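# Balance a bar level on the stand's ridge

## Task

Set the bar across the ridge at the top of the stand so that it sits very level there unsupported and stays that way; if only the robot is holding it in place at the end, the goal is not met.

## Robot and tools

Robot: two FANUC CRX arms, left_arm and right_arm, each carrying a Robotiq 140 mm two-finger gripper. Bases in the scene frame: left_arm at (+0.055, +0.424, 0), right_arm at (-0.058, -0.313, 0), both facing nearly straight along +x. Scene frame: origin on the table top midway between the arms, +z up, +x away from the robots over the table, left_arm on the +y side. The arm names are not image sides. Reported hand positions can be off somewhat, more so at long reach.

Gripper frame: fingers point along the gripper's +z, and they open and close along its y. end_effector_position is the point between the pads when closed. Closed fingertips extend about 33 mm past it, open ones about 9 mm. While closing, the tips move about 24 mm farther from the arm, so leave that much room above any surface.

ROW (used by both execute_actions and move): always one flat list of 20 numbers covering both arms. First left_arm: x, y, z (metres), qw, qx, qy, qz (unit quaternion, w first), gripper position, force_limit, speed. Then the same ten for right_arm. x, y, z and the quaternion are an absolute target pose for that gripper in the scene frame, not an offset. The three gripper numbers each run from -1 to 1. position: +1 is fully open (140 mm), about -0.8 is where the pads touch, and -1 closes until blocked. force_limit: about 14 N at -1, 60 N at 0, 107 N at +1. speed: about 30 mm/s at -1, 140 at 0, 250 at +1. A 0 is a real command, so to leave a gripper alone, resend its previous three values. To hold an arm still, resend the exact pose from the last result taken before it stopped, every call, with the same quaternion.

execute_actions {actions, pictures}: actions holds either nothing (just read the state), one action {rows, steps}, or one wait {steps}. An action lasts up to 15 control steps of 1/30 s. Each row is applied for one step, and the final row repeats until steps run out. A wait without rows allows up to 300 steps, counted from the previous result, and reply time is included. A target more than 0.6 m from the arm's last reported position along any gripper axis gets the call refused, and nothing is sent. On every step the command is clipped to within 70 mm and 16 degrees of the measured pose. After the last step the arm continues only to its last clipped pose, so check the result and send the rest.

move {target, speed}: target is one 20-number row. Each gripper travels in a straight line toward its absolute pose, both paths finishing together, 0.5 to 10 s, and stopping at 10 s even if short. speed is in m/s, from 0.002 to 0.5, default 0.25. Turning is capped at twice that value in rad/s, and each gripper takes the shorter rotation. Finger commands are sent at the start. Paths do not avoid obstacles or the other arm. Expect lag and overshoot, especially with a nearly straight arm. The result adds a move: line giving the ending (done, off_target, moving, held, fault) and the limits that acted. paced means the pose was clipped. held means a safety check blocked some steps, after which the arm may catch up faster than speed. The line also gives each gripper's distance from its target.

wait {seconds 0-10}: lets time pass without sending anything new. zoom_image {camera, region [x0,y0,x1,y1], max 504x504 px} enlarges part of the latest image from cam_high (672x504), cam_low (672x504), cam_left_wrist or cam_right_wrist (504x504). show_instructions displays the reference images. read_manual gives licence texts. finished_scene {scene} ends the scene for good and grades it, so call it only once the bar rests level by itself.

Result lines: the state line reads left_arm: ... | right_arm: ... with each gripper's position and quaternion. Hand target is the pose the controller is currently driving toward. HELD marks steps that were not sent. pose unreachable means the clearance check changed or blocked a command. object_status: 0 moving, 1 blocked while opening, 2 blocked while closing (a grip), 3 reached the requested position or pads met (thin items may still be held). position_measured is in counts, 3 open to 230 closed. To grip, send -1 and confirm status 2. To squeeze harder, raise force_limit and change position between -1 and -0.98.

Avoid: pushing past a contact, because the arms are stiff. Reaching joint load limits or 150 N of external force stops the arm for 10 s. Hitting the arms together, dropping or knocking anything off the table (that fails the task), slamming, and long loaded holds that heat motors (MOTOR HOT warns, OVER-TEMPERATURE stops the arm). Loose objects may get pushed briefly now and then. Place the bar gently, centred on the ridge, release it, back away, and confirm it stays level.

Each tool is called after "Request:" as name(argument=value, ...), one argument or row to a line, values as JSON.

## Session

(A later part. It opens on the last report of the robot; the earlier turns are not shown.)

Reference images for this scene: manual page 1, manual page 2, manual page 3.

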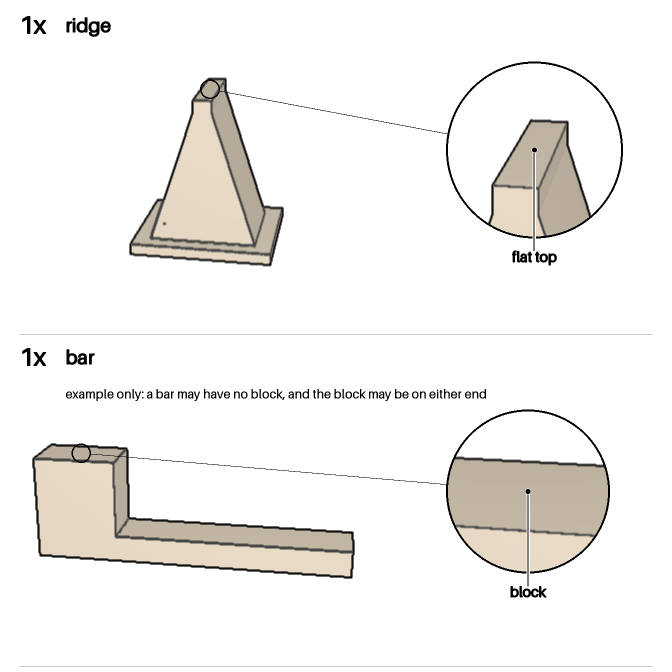

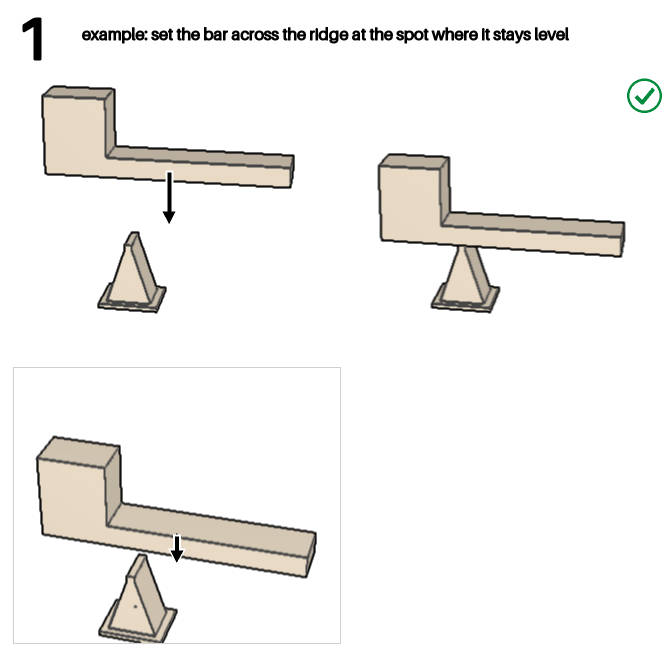

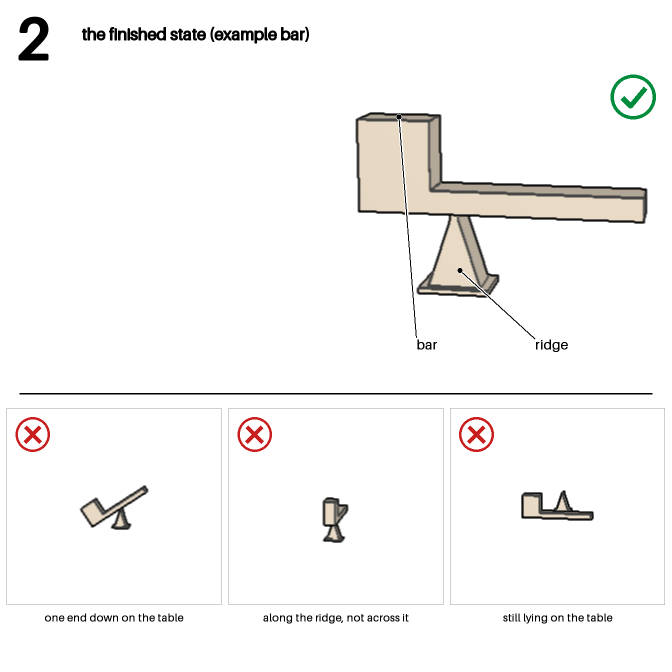

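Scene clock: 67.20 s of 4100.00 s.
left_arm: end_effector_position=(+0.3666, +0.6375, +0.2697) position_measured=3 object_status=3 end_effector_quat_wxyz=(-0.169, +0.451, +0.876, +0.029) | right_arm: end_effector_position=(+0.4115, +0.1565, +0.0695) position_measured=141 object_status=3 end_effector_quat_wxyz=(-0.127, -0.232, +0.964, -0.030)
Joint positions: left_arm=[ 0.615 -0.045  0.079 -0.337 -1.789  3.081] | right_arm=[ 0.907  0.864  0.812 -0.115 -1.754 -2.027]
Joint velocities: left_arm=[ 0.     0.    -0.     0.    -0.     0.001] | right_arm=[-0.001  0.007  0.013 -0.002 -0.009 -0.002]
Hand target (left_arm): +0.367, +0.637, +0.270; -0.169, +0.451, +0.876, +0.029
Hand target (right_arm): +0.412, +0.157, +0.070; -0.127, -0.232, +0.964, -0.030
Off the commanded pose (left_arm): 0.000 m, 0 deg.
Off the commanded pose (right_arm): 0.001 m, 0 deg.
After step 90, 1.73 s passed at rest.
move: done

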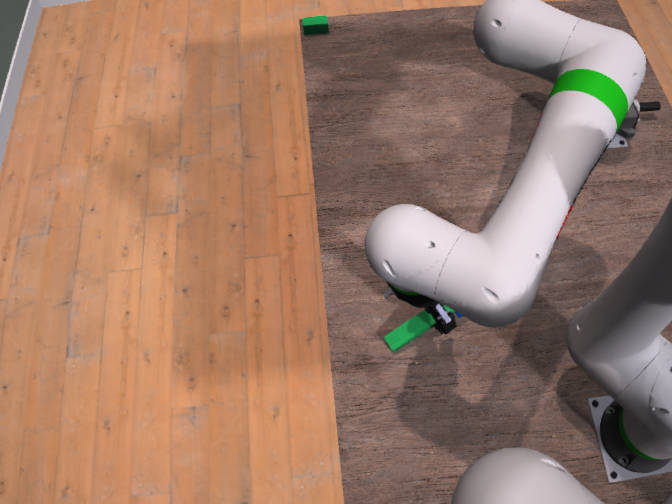

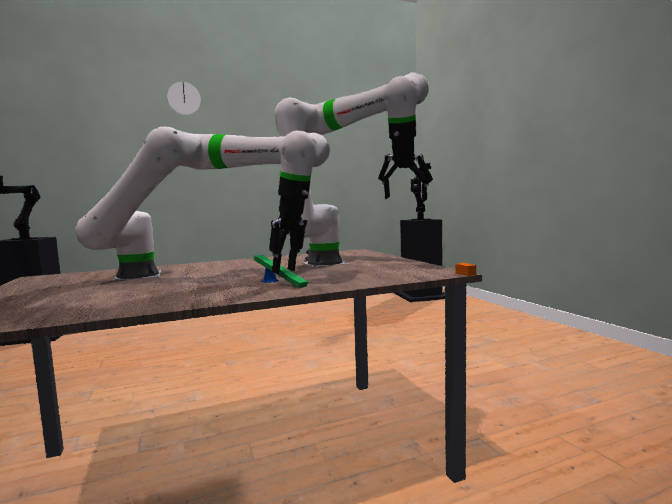

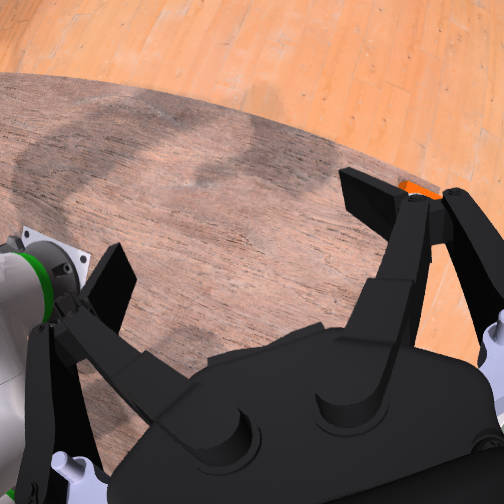

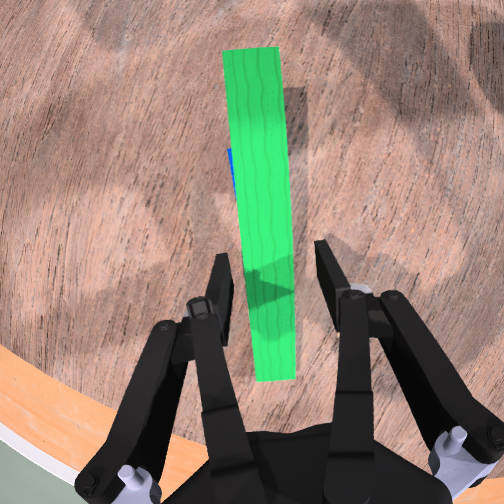

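Request:
move(
  target=[0.3666,0.6375,0.2697,-0.169,0.451,0.876,0.029,1,0,0,0.405,0.1495,0.071,-0.1268,-0.231,0.9636,-0.0304,-0.1,0,0],
  speed=0.03,
)

Request:
move(
  target=[0.3666,0.6375,0.2697,-0.169,0.451,0.876,0.029,1,0,0,0.405,0.1495,0.071,-0.1268,-0.231,0.9636,-0.0304,-1,0,-0.7],
)

Request:
move(
  target=[0.3666,0.6375,0.2697,-0.169,0.451,0.876,0.029,1,0,0,0.39,0.142,0.105,0,-0.233,0.972,0,-1,0,-0.7],
  speed=0.07,
)

Request:
move(
  target=[0.3666,0.6375,0.2697,-0.169,0.451,0.876,0.029,1,0,0,0.349,0.121,0.097,0,-0.233,0.972,0,-1,0,-0.7],
  speed=0.07,
)

Request:
zoom_image(
  camera="cam_low",
  region=[230, 240, 310, 295],
)

Request:
zoom_image(
  camera="cam_high",
  region=[390, 220, 540, 350],
)

Scene clock: 73.63 s of 4100.00 s.
left_arm: end_effector_position=(+0.3666, +0.6375, +0.2697) position_measured=3 object_status=3 end_effector_quat_wxyz=(-0.169, +0.451, +0.876, +0.029) | right_arm: end_effector_position=(+0.4050, +0.1495, +0.0710) position_measured=141 object_status=3 end_effector_quat_wxyz=(-0.127, -0.231, +0.964, -0.030)
Joint positions: left_arm=[ 0.615 -0.045  0.079 -0.337 -1.789  3.081] | right_arm=[ 0.908  0.832  0.76  -0.114 -1.734 -2.027]
Joint velocities: left_arm=[ 0.     0.     0.     0.    -0.     0.001] | right_arm=[ 0.002 -0.003 -0.004  0.001  0.002 -0.001]
Hand target (left_arm): +0.367, +0.637, +0.270; -0.169, +0.451, +0.876, +0.029
Hand target (right_arm): +0.405, +0.149, +0.071; -0.127, -0.231, +0.964, -0.030
Off the commanded pose (left_arm): 0.000 m, 0 deg.
Off the commanded pose (right_arm): 0.000 m, 0 deg.
After step 90, 2.70 s passed at rest.
move: done

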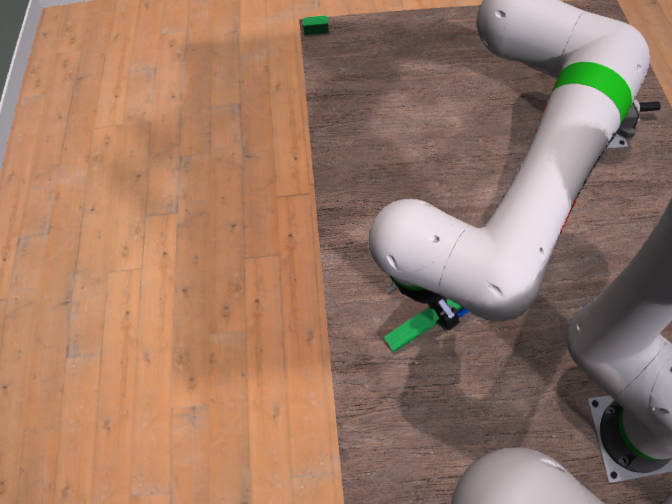

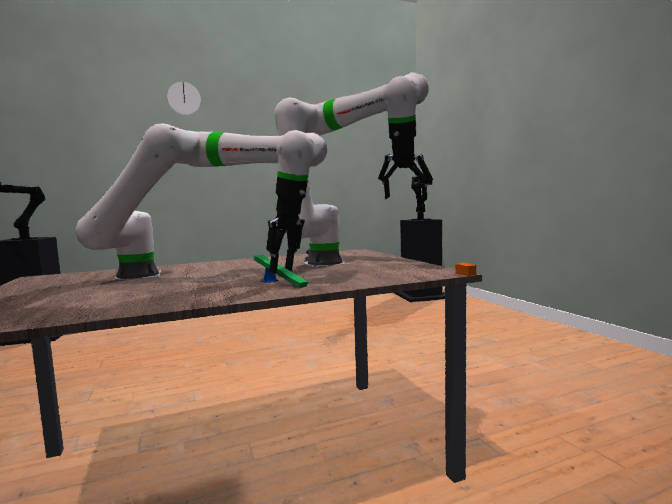

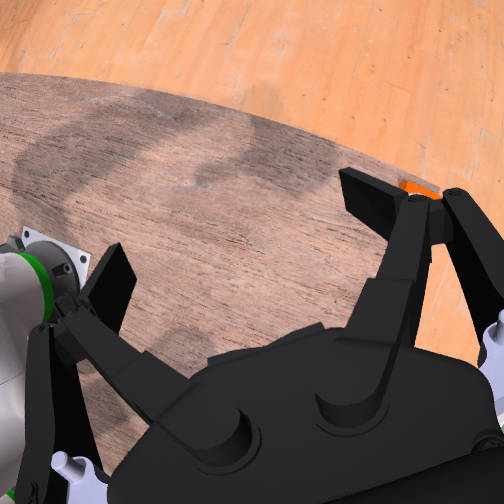

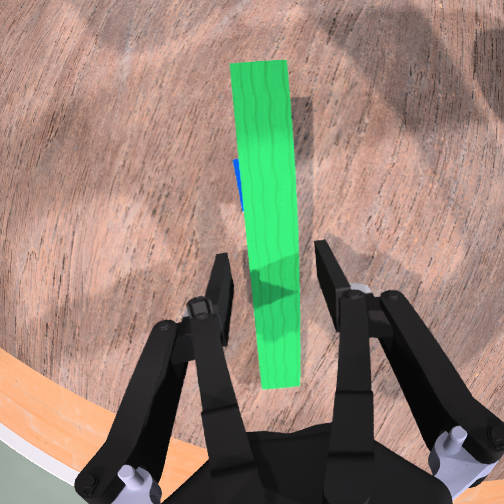

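Scene clock: 74.33 s of 4100.00 s.
left_arm: end_effector_position=(+0.3666, +0.6375, +0.2697) position_measured=3 object_status=3 end_effector_quat_wxyz=(-0.169, +0.451, +0.876, +0.029) | right_arm: end_effector_position=(+0.4050, +0.1495, +0.0710) position_measured=185 object_status=2 end_effector_quat_wxyz=(-0.127, -0.231, +0.964, -0.030)
Joint positions: left_arm=[ 0.615 -0.045  0.079 -0.337 -1.789  3.081] | right_arm=[ 0.908  0.832  0.76  -0.114 -1.734 -2.027]
Joint velocities: left_arm=[-0.    -0.001  0.    -0.    -0.    -0.001] | right_arm=[-0.     0.001 -0.     0.     0.     0.   ]
Hand target (left_arm): +0.367, +0.637, +0.270; -0.169, +0.451, +0.876, +0.029
Hand target (right_arm): +0.405, +0.149, +0.071; -0.127, -0.231, +0.964, -0.030
Off the commanded pose (left_arm): 0.000 m, 0 deg.
Off the commanded pose (right_arm): 0.000 m, 0 deg.
move: done

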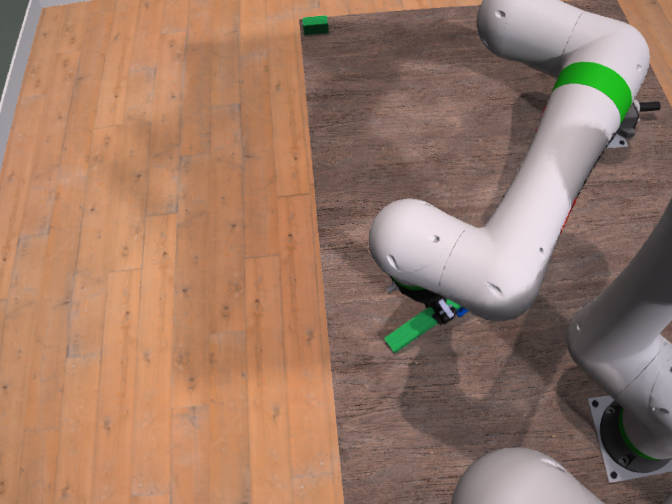

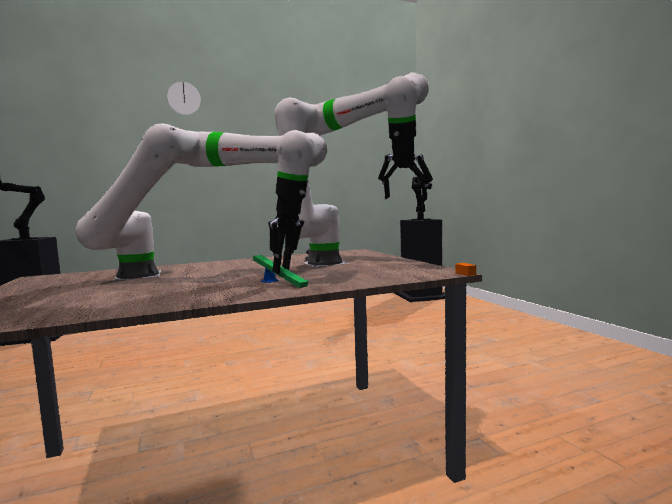

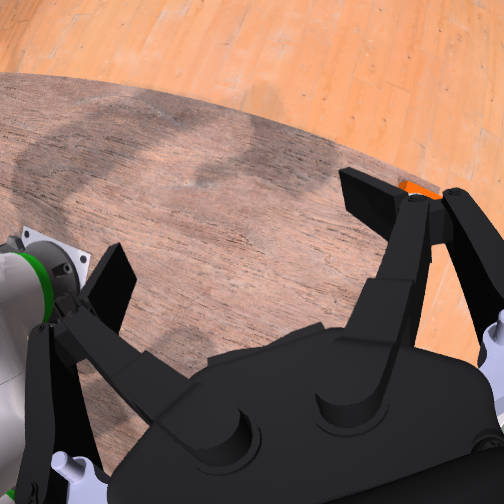

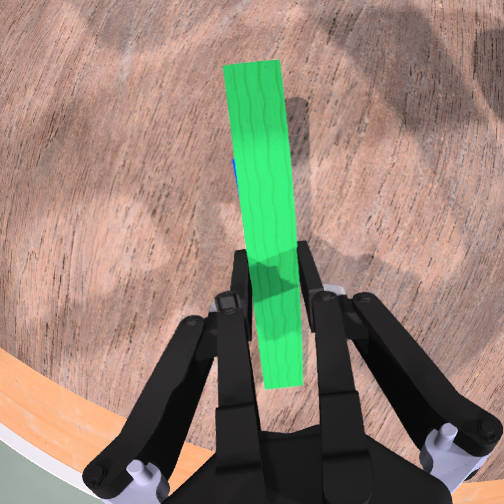

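Scene clock: 76.47 s of 4100.00 s.
left_arm: end_effector_position=(+0.3666, +0.6375, +0.2697) position_measured=3 object_status=3 end_effector_quat_wxyz=(-0.169, +0.451, +0.876, +0.029) | right_arm: end_effector_position=(+0.3900, +0.1417, +0.1044) position_measured=185 object_status=2 end_effector_quat_wxyz=(-0.000, -0.233, +0.973, -0.000)
Joint positions: left_arm=[ 0.615 -0.045  0.079 -0.337 -1.789  3.081] | right_arm=[ 0.985  0.516  0.327 -0.    -1.382 -2.099]
Joint velocities: left_arm=[ 0.  0.  0. -0. -0.  0.] | right_arm=[ 0.002 -0.005 -0.008  0.003  0.007 -0.002]
Hand target (left_arm): +0.367, +0.637, +0.270; -0.169, +0.451, +0.876, +0.029
Hand target (right_arm): +0.390, +0.142, +0.104; +0.000, -0.233, +0.973, -0.000
Off the commanded pose (left_arm): 0.000 m, 0 deg.
Off the commanded pose (right_arm): 0.001 m, 0 deg.
move: done

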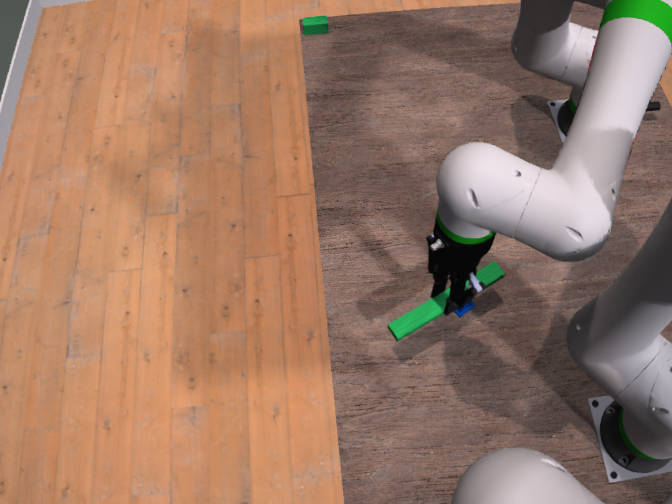

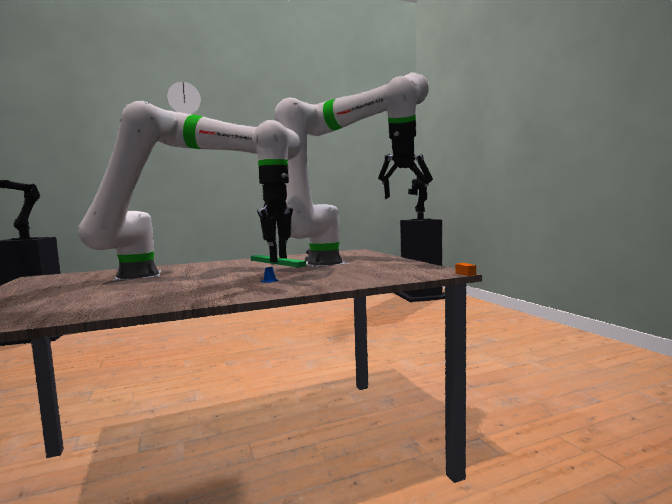

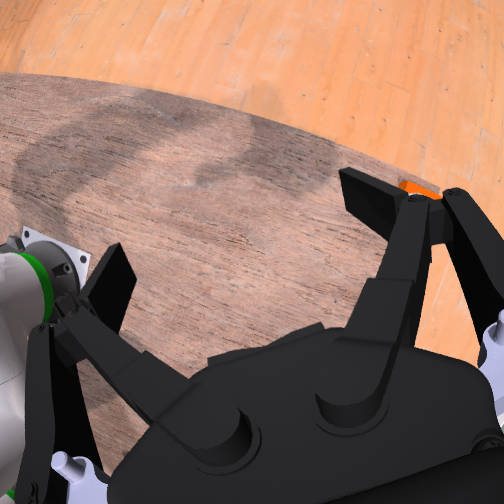

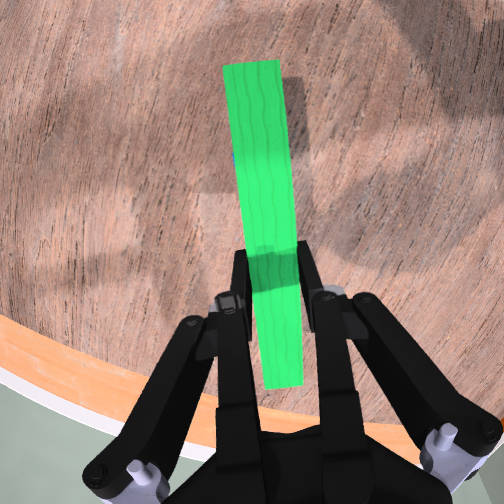

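Scene clock: 77.47 s of 4100.00 s.
left_arm: end_effector_position=(+0.3666, +0.6375, +0.2697) position_measured=3 object_status=3 end_effector_quat_wxyz=(-0.169, +0.451, +0.876, +0.029) | right_arm: end_effector_position=(+0.3491, +0.1209, +0.0970) position_measured=185 object_status=2 end_effector_quat_wxyz=(+0.000, -0.233, +0.972, -0.000)
Joint positions: left_arm=[ 0.615 -0.045  0.079 -0.337 -1.789  3.081] | right_arm=[ 1.025  0.411  0.158  0.    -1.318 -2.138]
Joint velocities: left_arm=[-0.     0.     0.     0.    -0.     0.001] | right_arm=[ 0.    -0.002 -0.003  0.001  0.002 -0.001]
Hand target (left_arm): +0.367, +0.637, +0.270; -0.169, +0.451, +0.876, +0.029
Hand target (right_arm): +0.349, +0.121, +0.097; +0.000, -0.233, +0.972, -0.000
Off the commanded pose (left_arm): 0.000 m, 0 deg.
Off the commanded pose (right_arm): 0.000 m, 0 deg.
move: done

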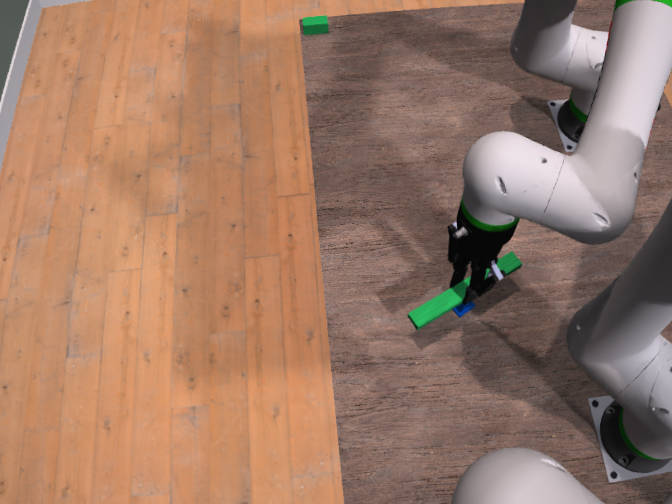

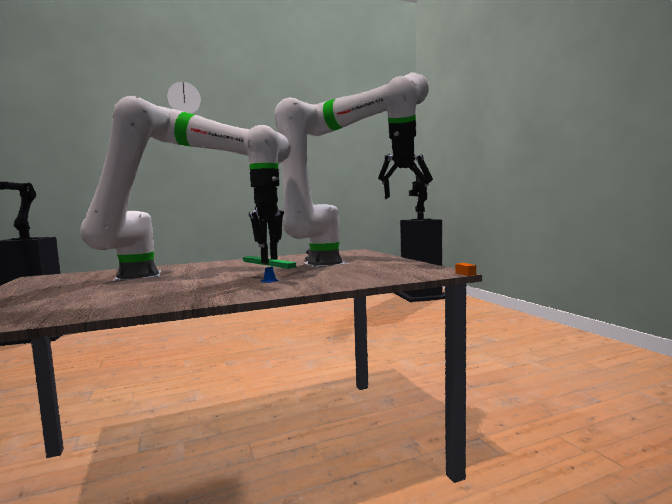

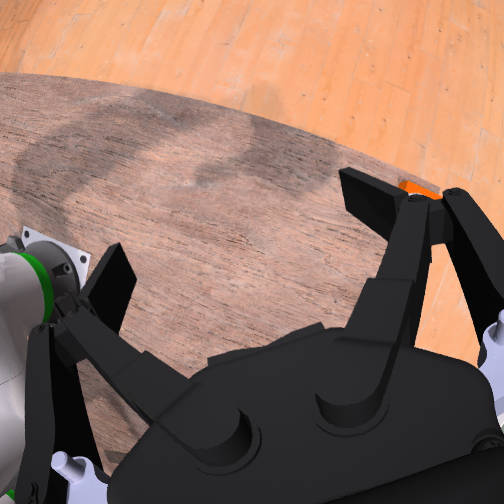

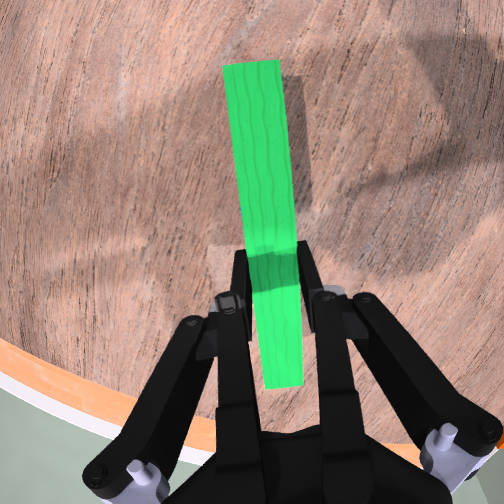

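Region (230, 240, 310, 295) of cam_low's 672x504 image, scaled by 6.300, with more detail than that image has; it fills the top 346 rows of this view, and the rest is white.

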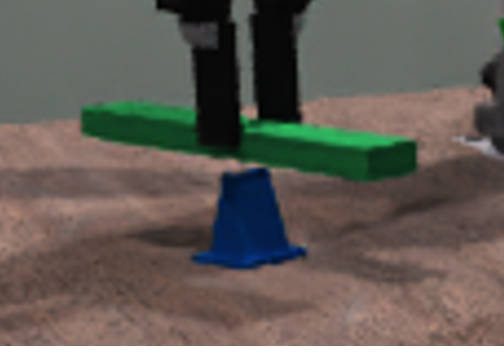

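Region (390, 220, 540, 350) of cam_high's 672x504 image, scaled by 3.360, with more detail than that image has; it fills the top 437 rows of this view, and the rest is white.

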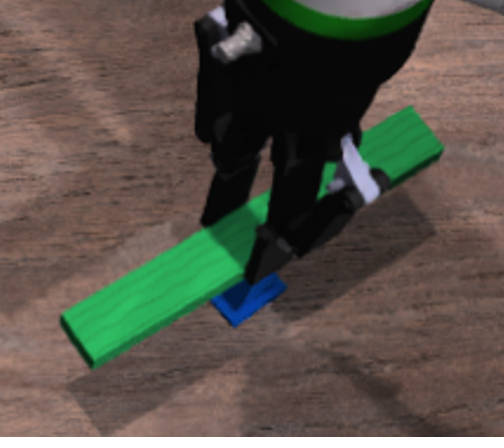

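Request:
move(
  target=[0.3666,0.6375,0.2697,-0.169,0.451,0.876,0.029,1,0,0,0.347,0.12,0.093,0.0254,-0.233,0.972,0.0061,-1,0,-0.7],
  speed=0.03,
)

Request:
zoom_image(
  camera="cam_low",
  region=[230, 240, 310, 295],
)

Request:
zoom_image(
  camera="cam_high",
  region=[390, 220, 540, 350],
)

Scene clock: 82.87 s of 4100.00 s.
left_arm: end_effector_position=(+0.3666, +0.6375, +0.2697) position_measured=3 object_status=3 end_effector_quat_wxyz=(-0.169, +0.451, +0.876, +0.029) | right_arm: end_effector_position=(+0.3471, +0.1199, +0.0929) position_measured=185 object_status=2 end_effector_quat_wxyz=(+0.025, -0.233, +0.972, +0.006)
Joint positions: left_arm=[ 0.615 -0.045  0.079 -0.337 -1.789  3.081] | right_arm=[ 1.045  0.366  0.077  0.031 -1.238 -2.167]
Joint velocities: left_arm=[ 0.    -0.001  0.     0.     0.     0.   ] | right_arm=[ 0.001 -0.003 -0.006  0.002  0.005 -0.003]
Hand target (left_arm): +0.367, +0.637, +0.270; -0.169, +0.451, +0.876, +0.029
Hand target (right_arm): +0.347, +0.120, +0.093; +0.025, -0.233, +0.972, +0.006
Off the commanded pose (left_arm): 0.000 m, 0 deg.
Off the commanded pose (right_arm): 0.000 m, 0 deg.
After step 90, 1.30 s passed at rest.
move: done

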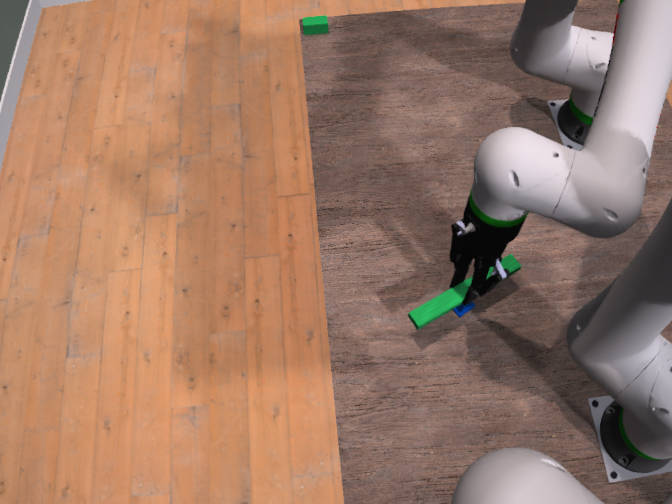

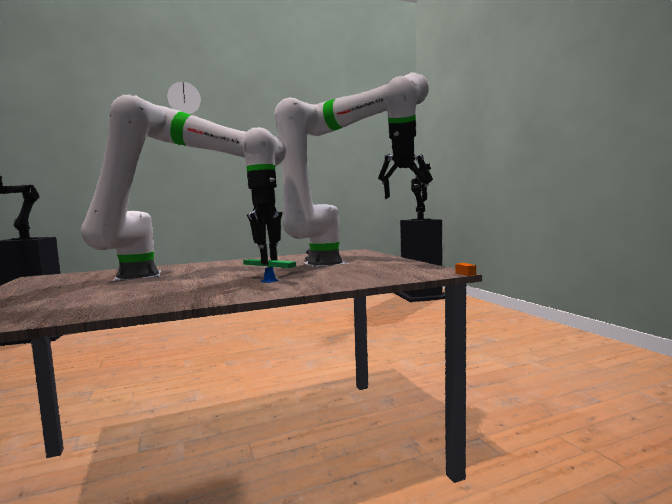

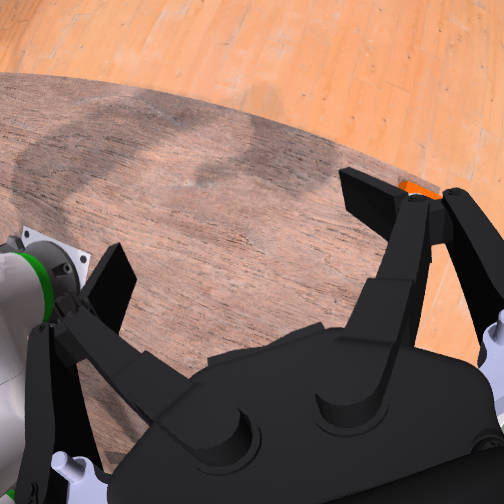

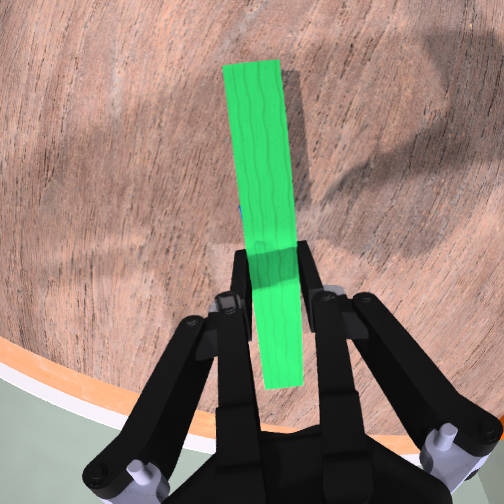

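Region (230, 240, 310, 295) of cam_low's 672x504 image, scaled by 6.300, with more detail than that image has; it fills the top 346 rows of this view, and the rest is white.

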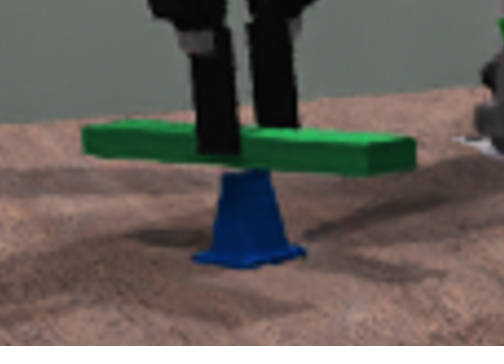

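Region (390, 220, 540, 350) of cam_high's 672x504 image, scaled by 3.360, with more detail than that image has; it fills the top 437 rows of this view, and the rest is white.

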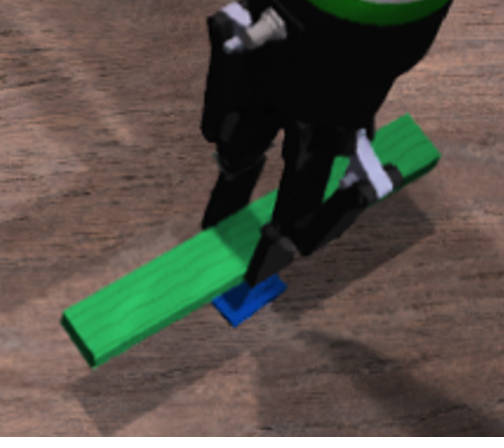

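Request:
move(
  target=[0.3666,0.6375,0.2697,-0.169,0.451,0.876,0.029,1,0,0,0.3482,0.1206,0.0885,0.0127,-0.233,0.972,0.003,-1,0,-0.7],
  speed=0.012,
)

Request:
zoom_image(
  camera="cam_low",
  region=[230, 240, 310, 295],
)

Scene clock: 89.10 s of 4100.00 s.
left_arm: end_effector_position=(+0.3666, +0.6375, +0.2697) position_measured=3 object_status=3 end_effector_quat_wxyz=(-0.169, +0.451, +0.876, +0.029) | right_arm: end_effector_position=(+0.3482, +0.1206, +0.0886) position_measured=185 object_status=2 end_effector_quat_wxyz=(+0.013, -0.233, +0.972, +0.003)
Joint positions: left_arm=[ 0.615 -0.045  0.079 -0.337 -1.789  3.081] | right_arm=[ 1.035  0.393  0.109  0.015 -1.265 -2.152]
Joint velocities: left_arm=[ 0.    -0.001  0.     0.    -0.     0.002] | right_arm=[-0.     0.002  0.001 -0.001 -0.001  0.002]
Hand target (left_arm): +0.367, +0.637, +0.270; -0.169, +0.451, +0.876, +0.029
Hand target (right_arm): +0.348, +0.121, +0.089; +0.013, -0.233, +0.972, +0.003
Off the commanded pose (left_arm): 0.000 m, 0 deg.
Off the commanded pose (right_arm): 0.000 m, 0 deg.
After step 90, 1.93 s passed at rest.
move: done

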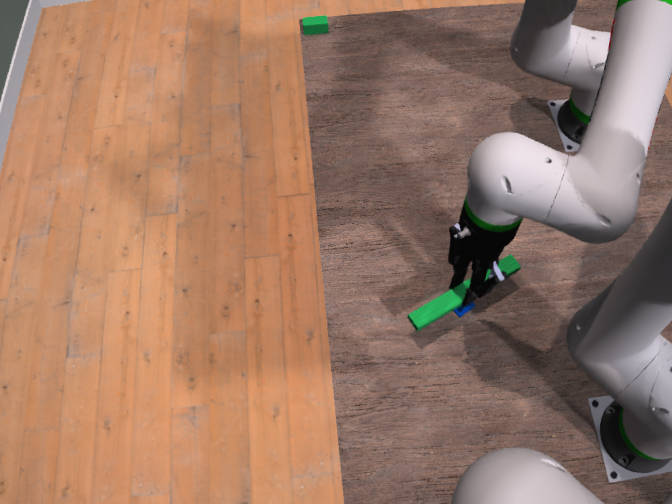

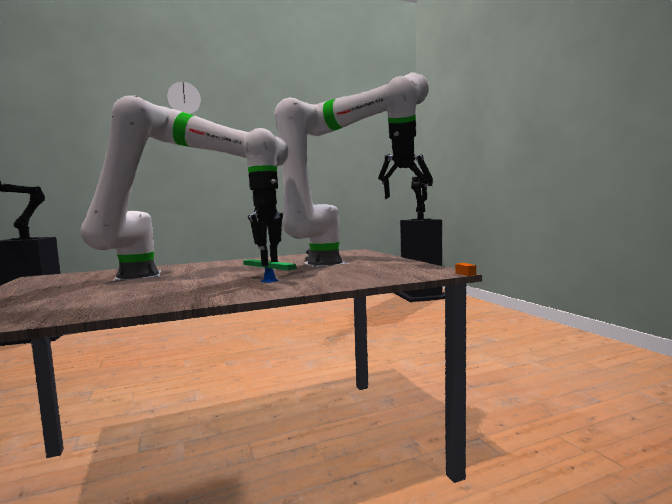

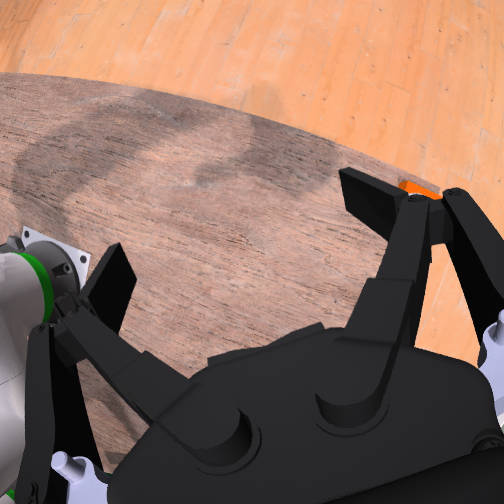

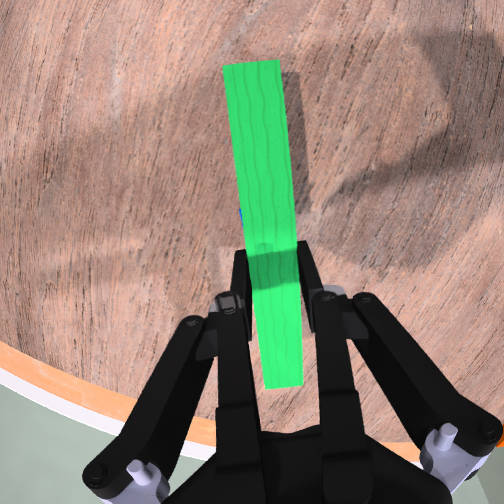

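Region (230, 240, 310, 295) of cam_low's 672x504 image, scaled by 6.300, with more detail than that image has; it fills the top 346 rows of this view, and the rest is white.

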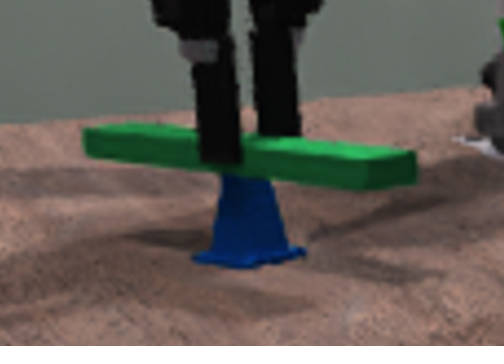

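Request:
execute_actions(
  actions=[
    {"rows":[[0.3666,0.6375,0.2697,-0.169,0.451,0.876,0.029,1,0,0,0.3482,0.1206,0.0882,0.0127,-0.233,0.972,0.003,-0.42,0,-1],[0.3666,0.6375,0.2697,-0.169,0.451,0.876,0.029,1,0,0,0.3482,0.1206,0.0882,0.0127,-0.233,0.972,0.003,-0.42,0,-1],[0.3666,0.6375,0.2697,-0.169,0.451,0.876,0.029,1,0,0,0.3482,0.1206,0.0882,0.0127,-0.233,0.972,0.003,-0.42,0,-1],[0.3666,0.6375,0.2697,-0.169,0.451,0.876,0.029,1,0,0,0.3482,0.1206,0.0882,0.0127,-0.233,0.972,0.003,-0.42,0,-1],[0.3666,0.6375,0.2697,-0.169,0.451,0.876,0.029,1,0,0,0.3482,0.1206,0.0882,0.0127,-0.233,0.972,0.003,-0.42,0,-1],[0.3666,0.6375,0.2697,-0.169,0.451,0.876,0.029,1,0,0,0.3482,0.1206,0.0882,0.0127,-0.233,0.972,0.003,-0.42,0,-1],[0.3666,0.6375,0.2697,-0.169,0.451,0.876,0.029,1,0,0,0.3482,0.1206,0.0882,0.0127,-0.233,0.972,0.003,-0.42,0,-1],[0.3666,0.6375,0.2697,-0.169,0.451,0.876,0.029,1,0,0,0.3482,0.1206,0.0882,0.0127,-0.233,0.972,0.003,-0.42,0,-1],[0.3666,0.6375,0.2697,-0.169,0.451,0.876,0.029,1,0,0,0.3482,0.1206,0.0882,0.0127,-0.233,0.972,0.003,-1,-0.5,-1]],"steps":15},
  ],
)

Request:
zoom_image(
  camera="cam_low",
  region=[230, 240, 310, 295],
)

Scene clock: 94.50 s of 4100.00 s.
left_arm: end_effector_position=(+0.3666, +0.6375, +0.2697) position_measured=3 object_status=3 end_effector_quat_wxyz=(-0.169, +0.451, +0.876, +0.029) | right_arm: end_effector_position=(+0.3482, +0.1206, +0.0882) position_measured=183 object_status=2 end_effector_quat_wxyz=(+0.013, -0.233, +0.972, +0.003)
Joint positions: left_arm=[ 0.615 -0.045  0.079 -0.337 -1.789  3.081] | right_arm=[ 1.035  0.393  0.108  0.015 -1.264 -2.152]
Joint velocities: left_arm=[ 0.    -0.    -0.     0.     0.     0.001] | right_arm=[-0.001  0.001 -0.     0.    -0.001 -0.002]
Hand target (left_arm): +0.367, +0.637, +0.270; -0.169, +0.451, +0.876, +0.029
Hand target (right_arm): +0.348, +0.121, +0.088; +0.013, -0.233, +0.972, +0.003
Off the commanded pose (left_arm): 0.000 m, 0 deg.
Off the commanded pose (right_arm): 0.000 m, 0 deg.
Steps of this call (steps 1 to 90: nothing new was sent; then 1.90 s passed at rest; steps 91 to 105: all 15 steps of this action). Readings (end_effector_position | what the end effector reports):
91: left_arm (+0.3666, +0.6375, +0.2697) | right_arm (+0.3482, +0.1206, +0.0885) | left_arm position_measured=3 object_status=3 | right_arm position_measured=185 object_status=0
92: left_arm (+0.3666, +0.6375, +0.2697) | right_arm (+0.3482, +0.1206, +0.0885) | left_arm position_measured=3 object_status=3 | right_arm position_measured=185 object_status=0
94: left_arm (+0.3666, +0.6375, +0.2697) | right_arm (+0.3482, +0.1207, +0.0885) | left_arm position_measured=3 object_status=3 | right_arm position_measured=182 object_status=0
98: left_arm (+0.3666, +0.6375, +0.2697) | right_arm (+0.3483, +0.1208, +0.0884) | left_arm position_measured=3 object_status=3 | right_arm position_measured=182 object_status=0
105: the state above

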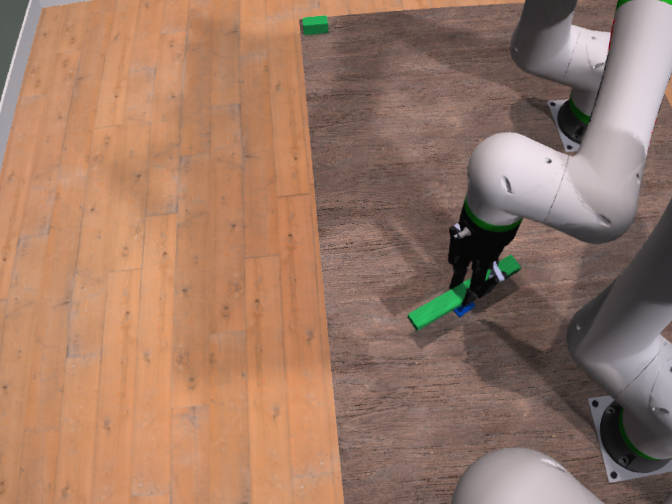

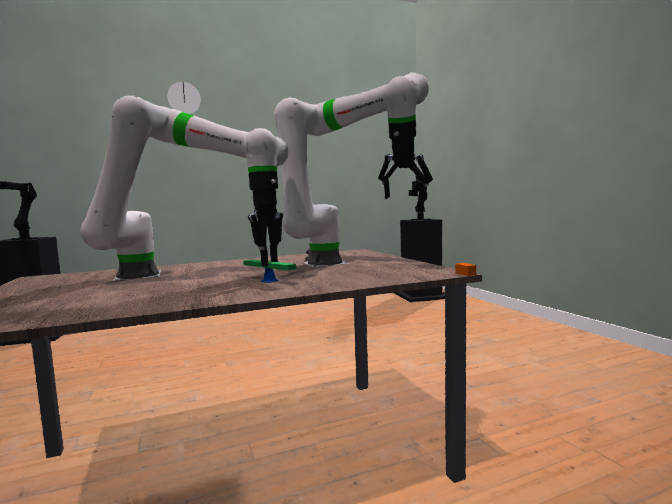

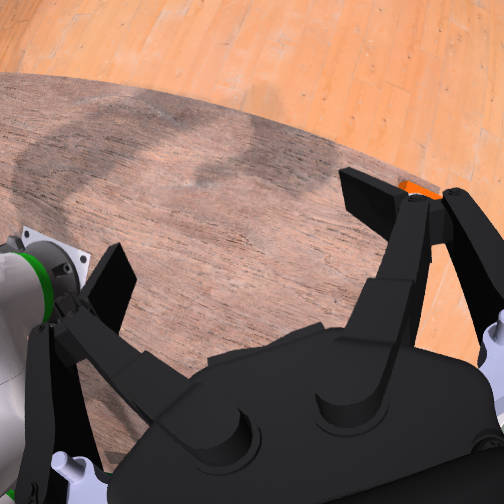

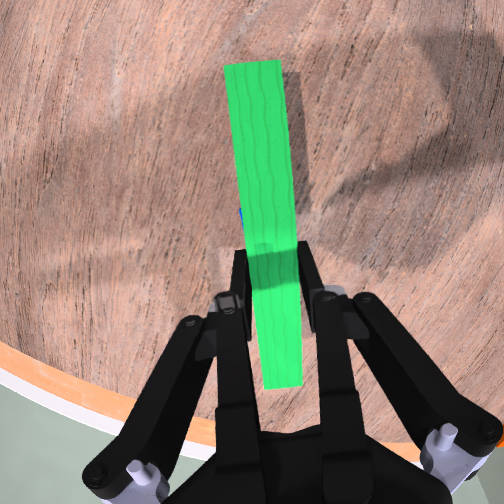

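Region (230, 240, 310, 295) of cam_low's 672x504 image, scaled by 6.300, with more detail than that image has; it fills the top 346 rows of this view, and the rest is white.

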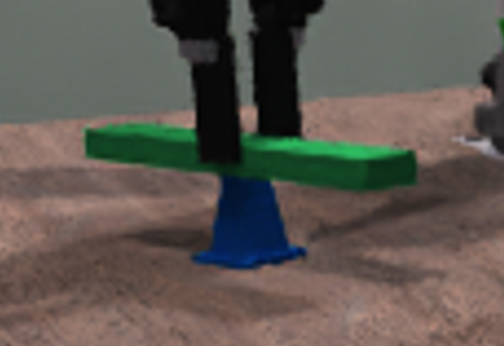

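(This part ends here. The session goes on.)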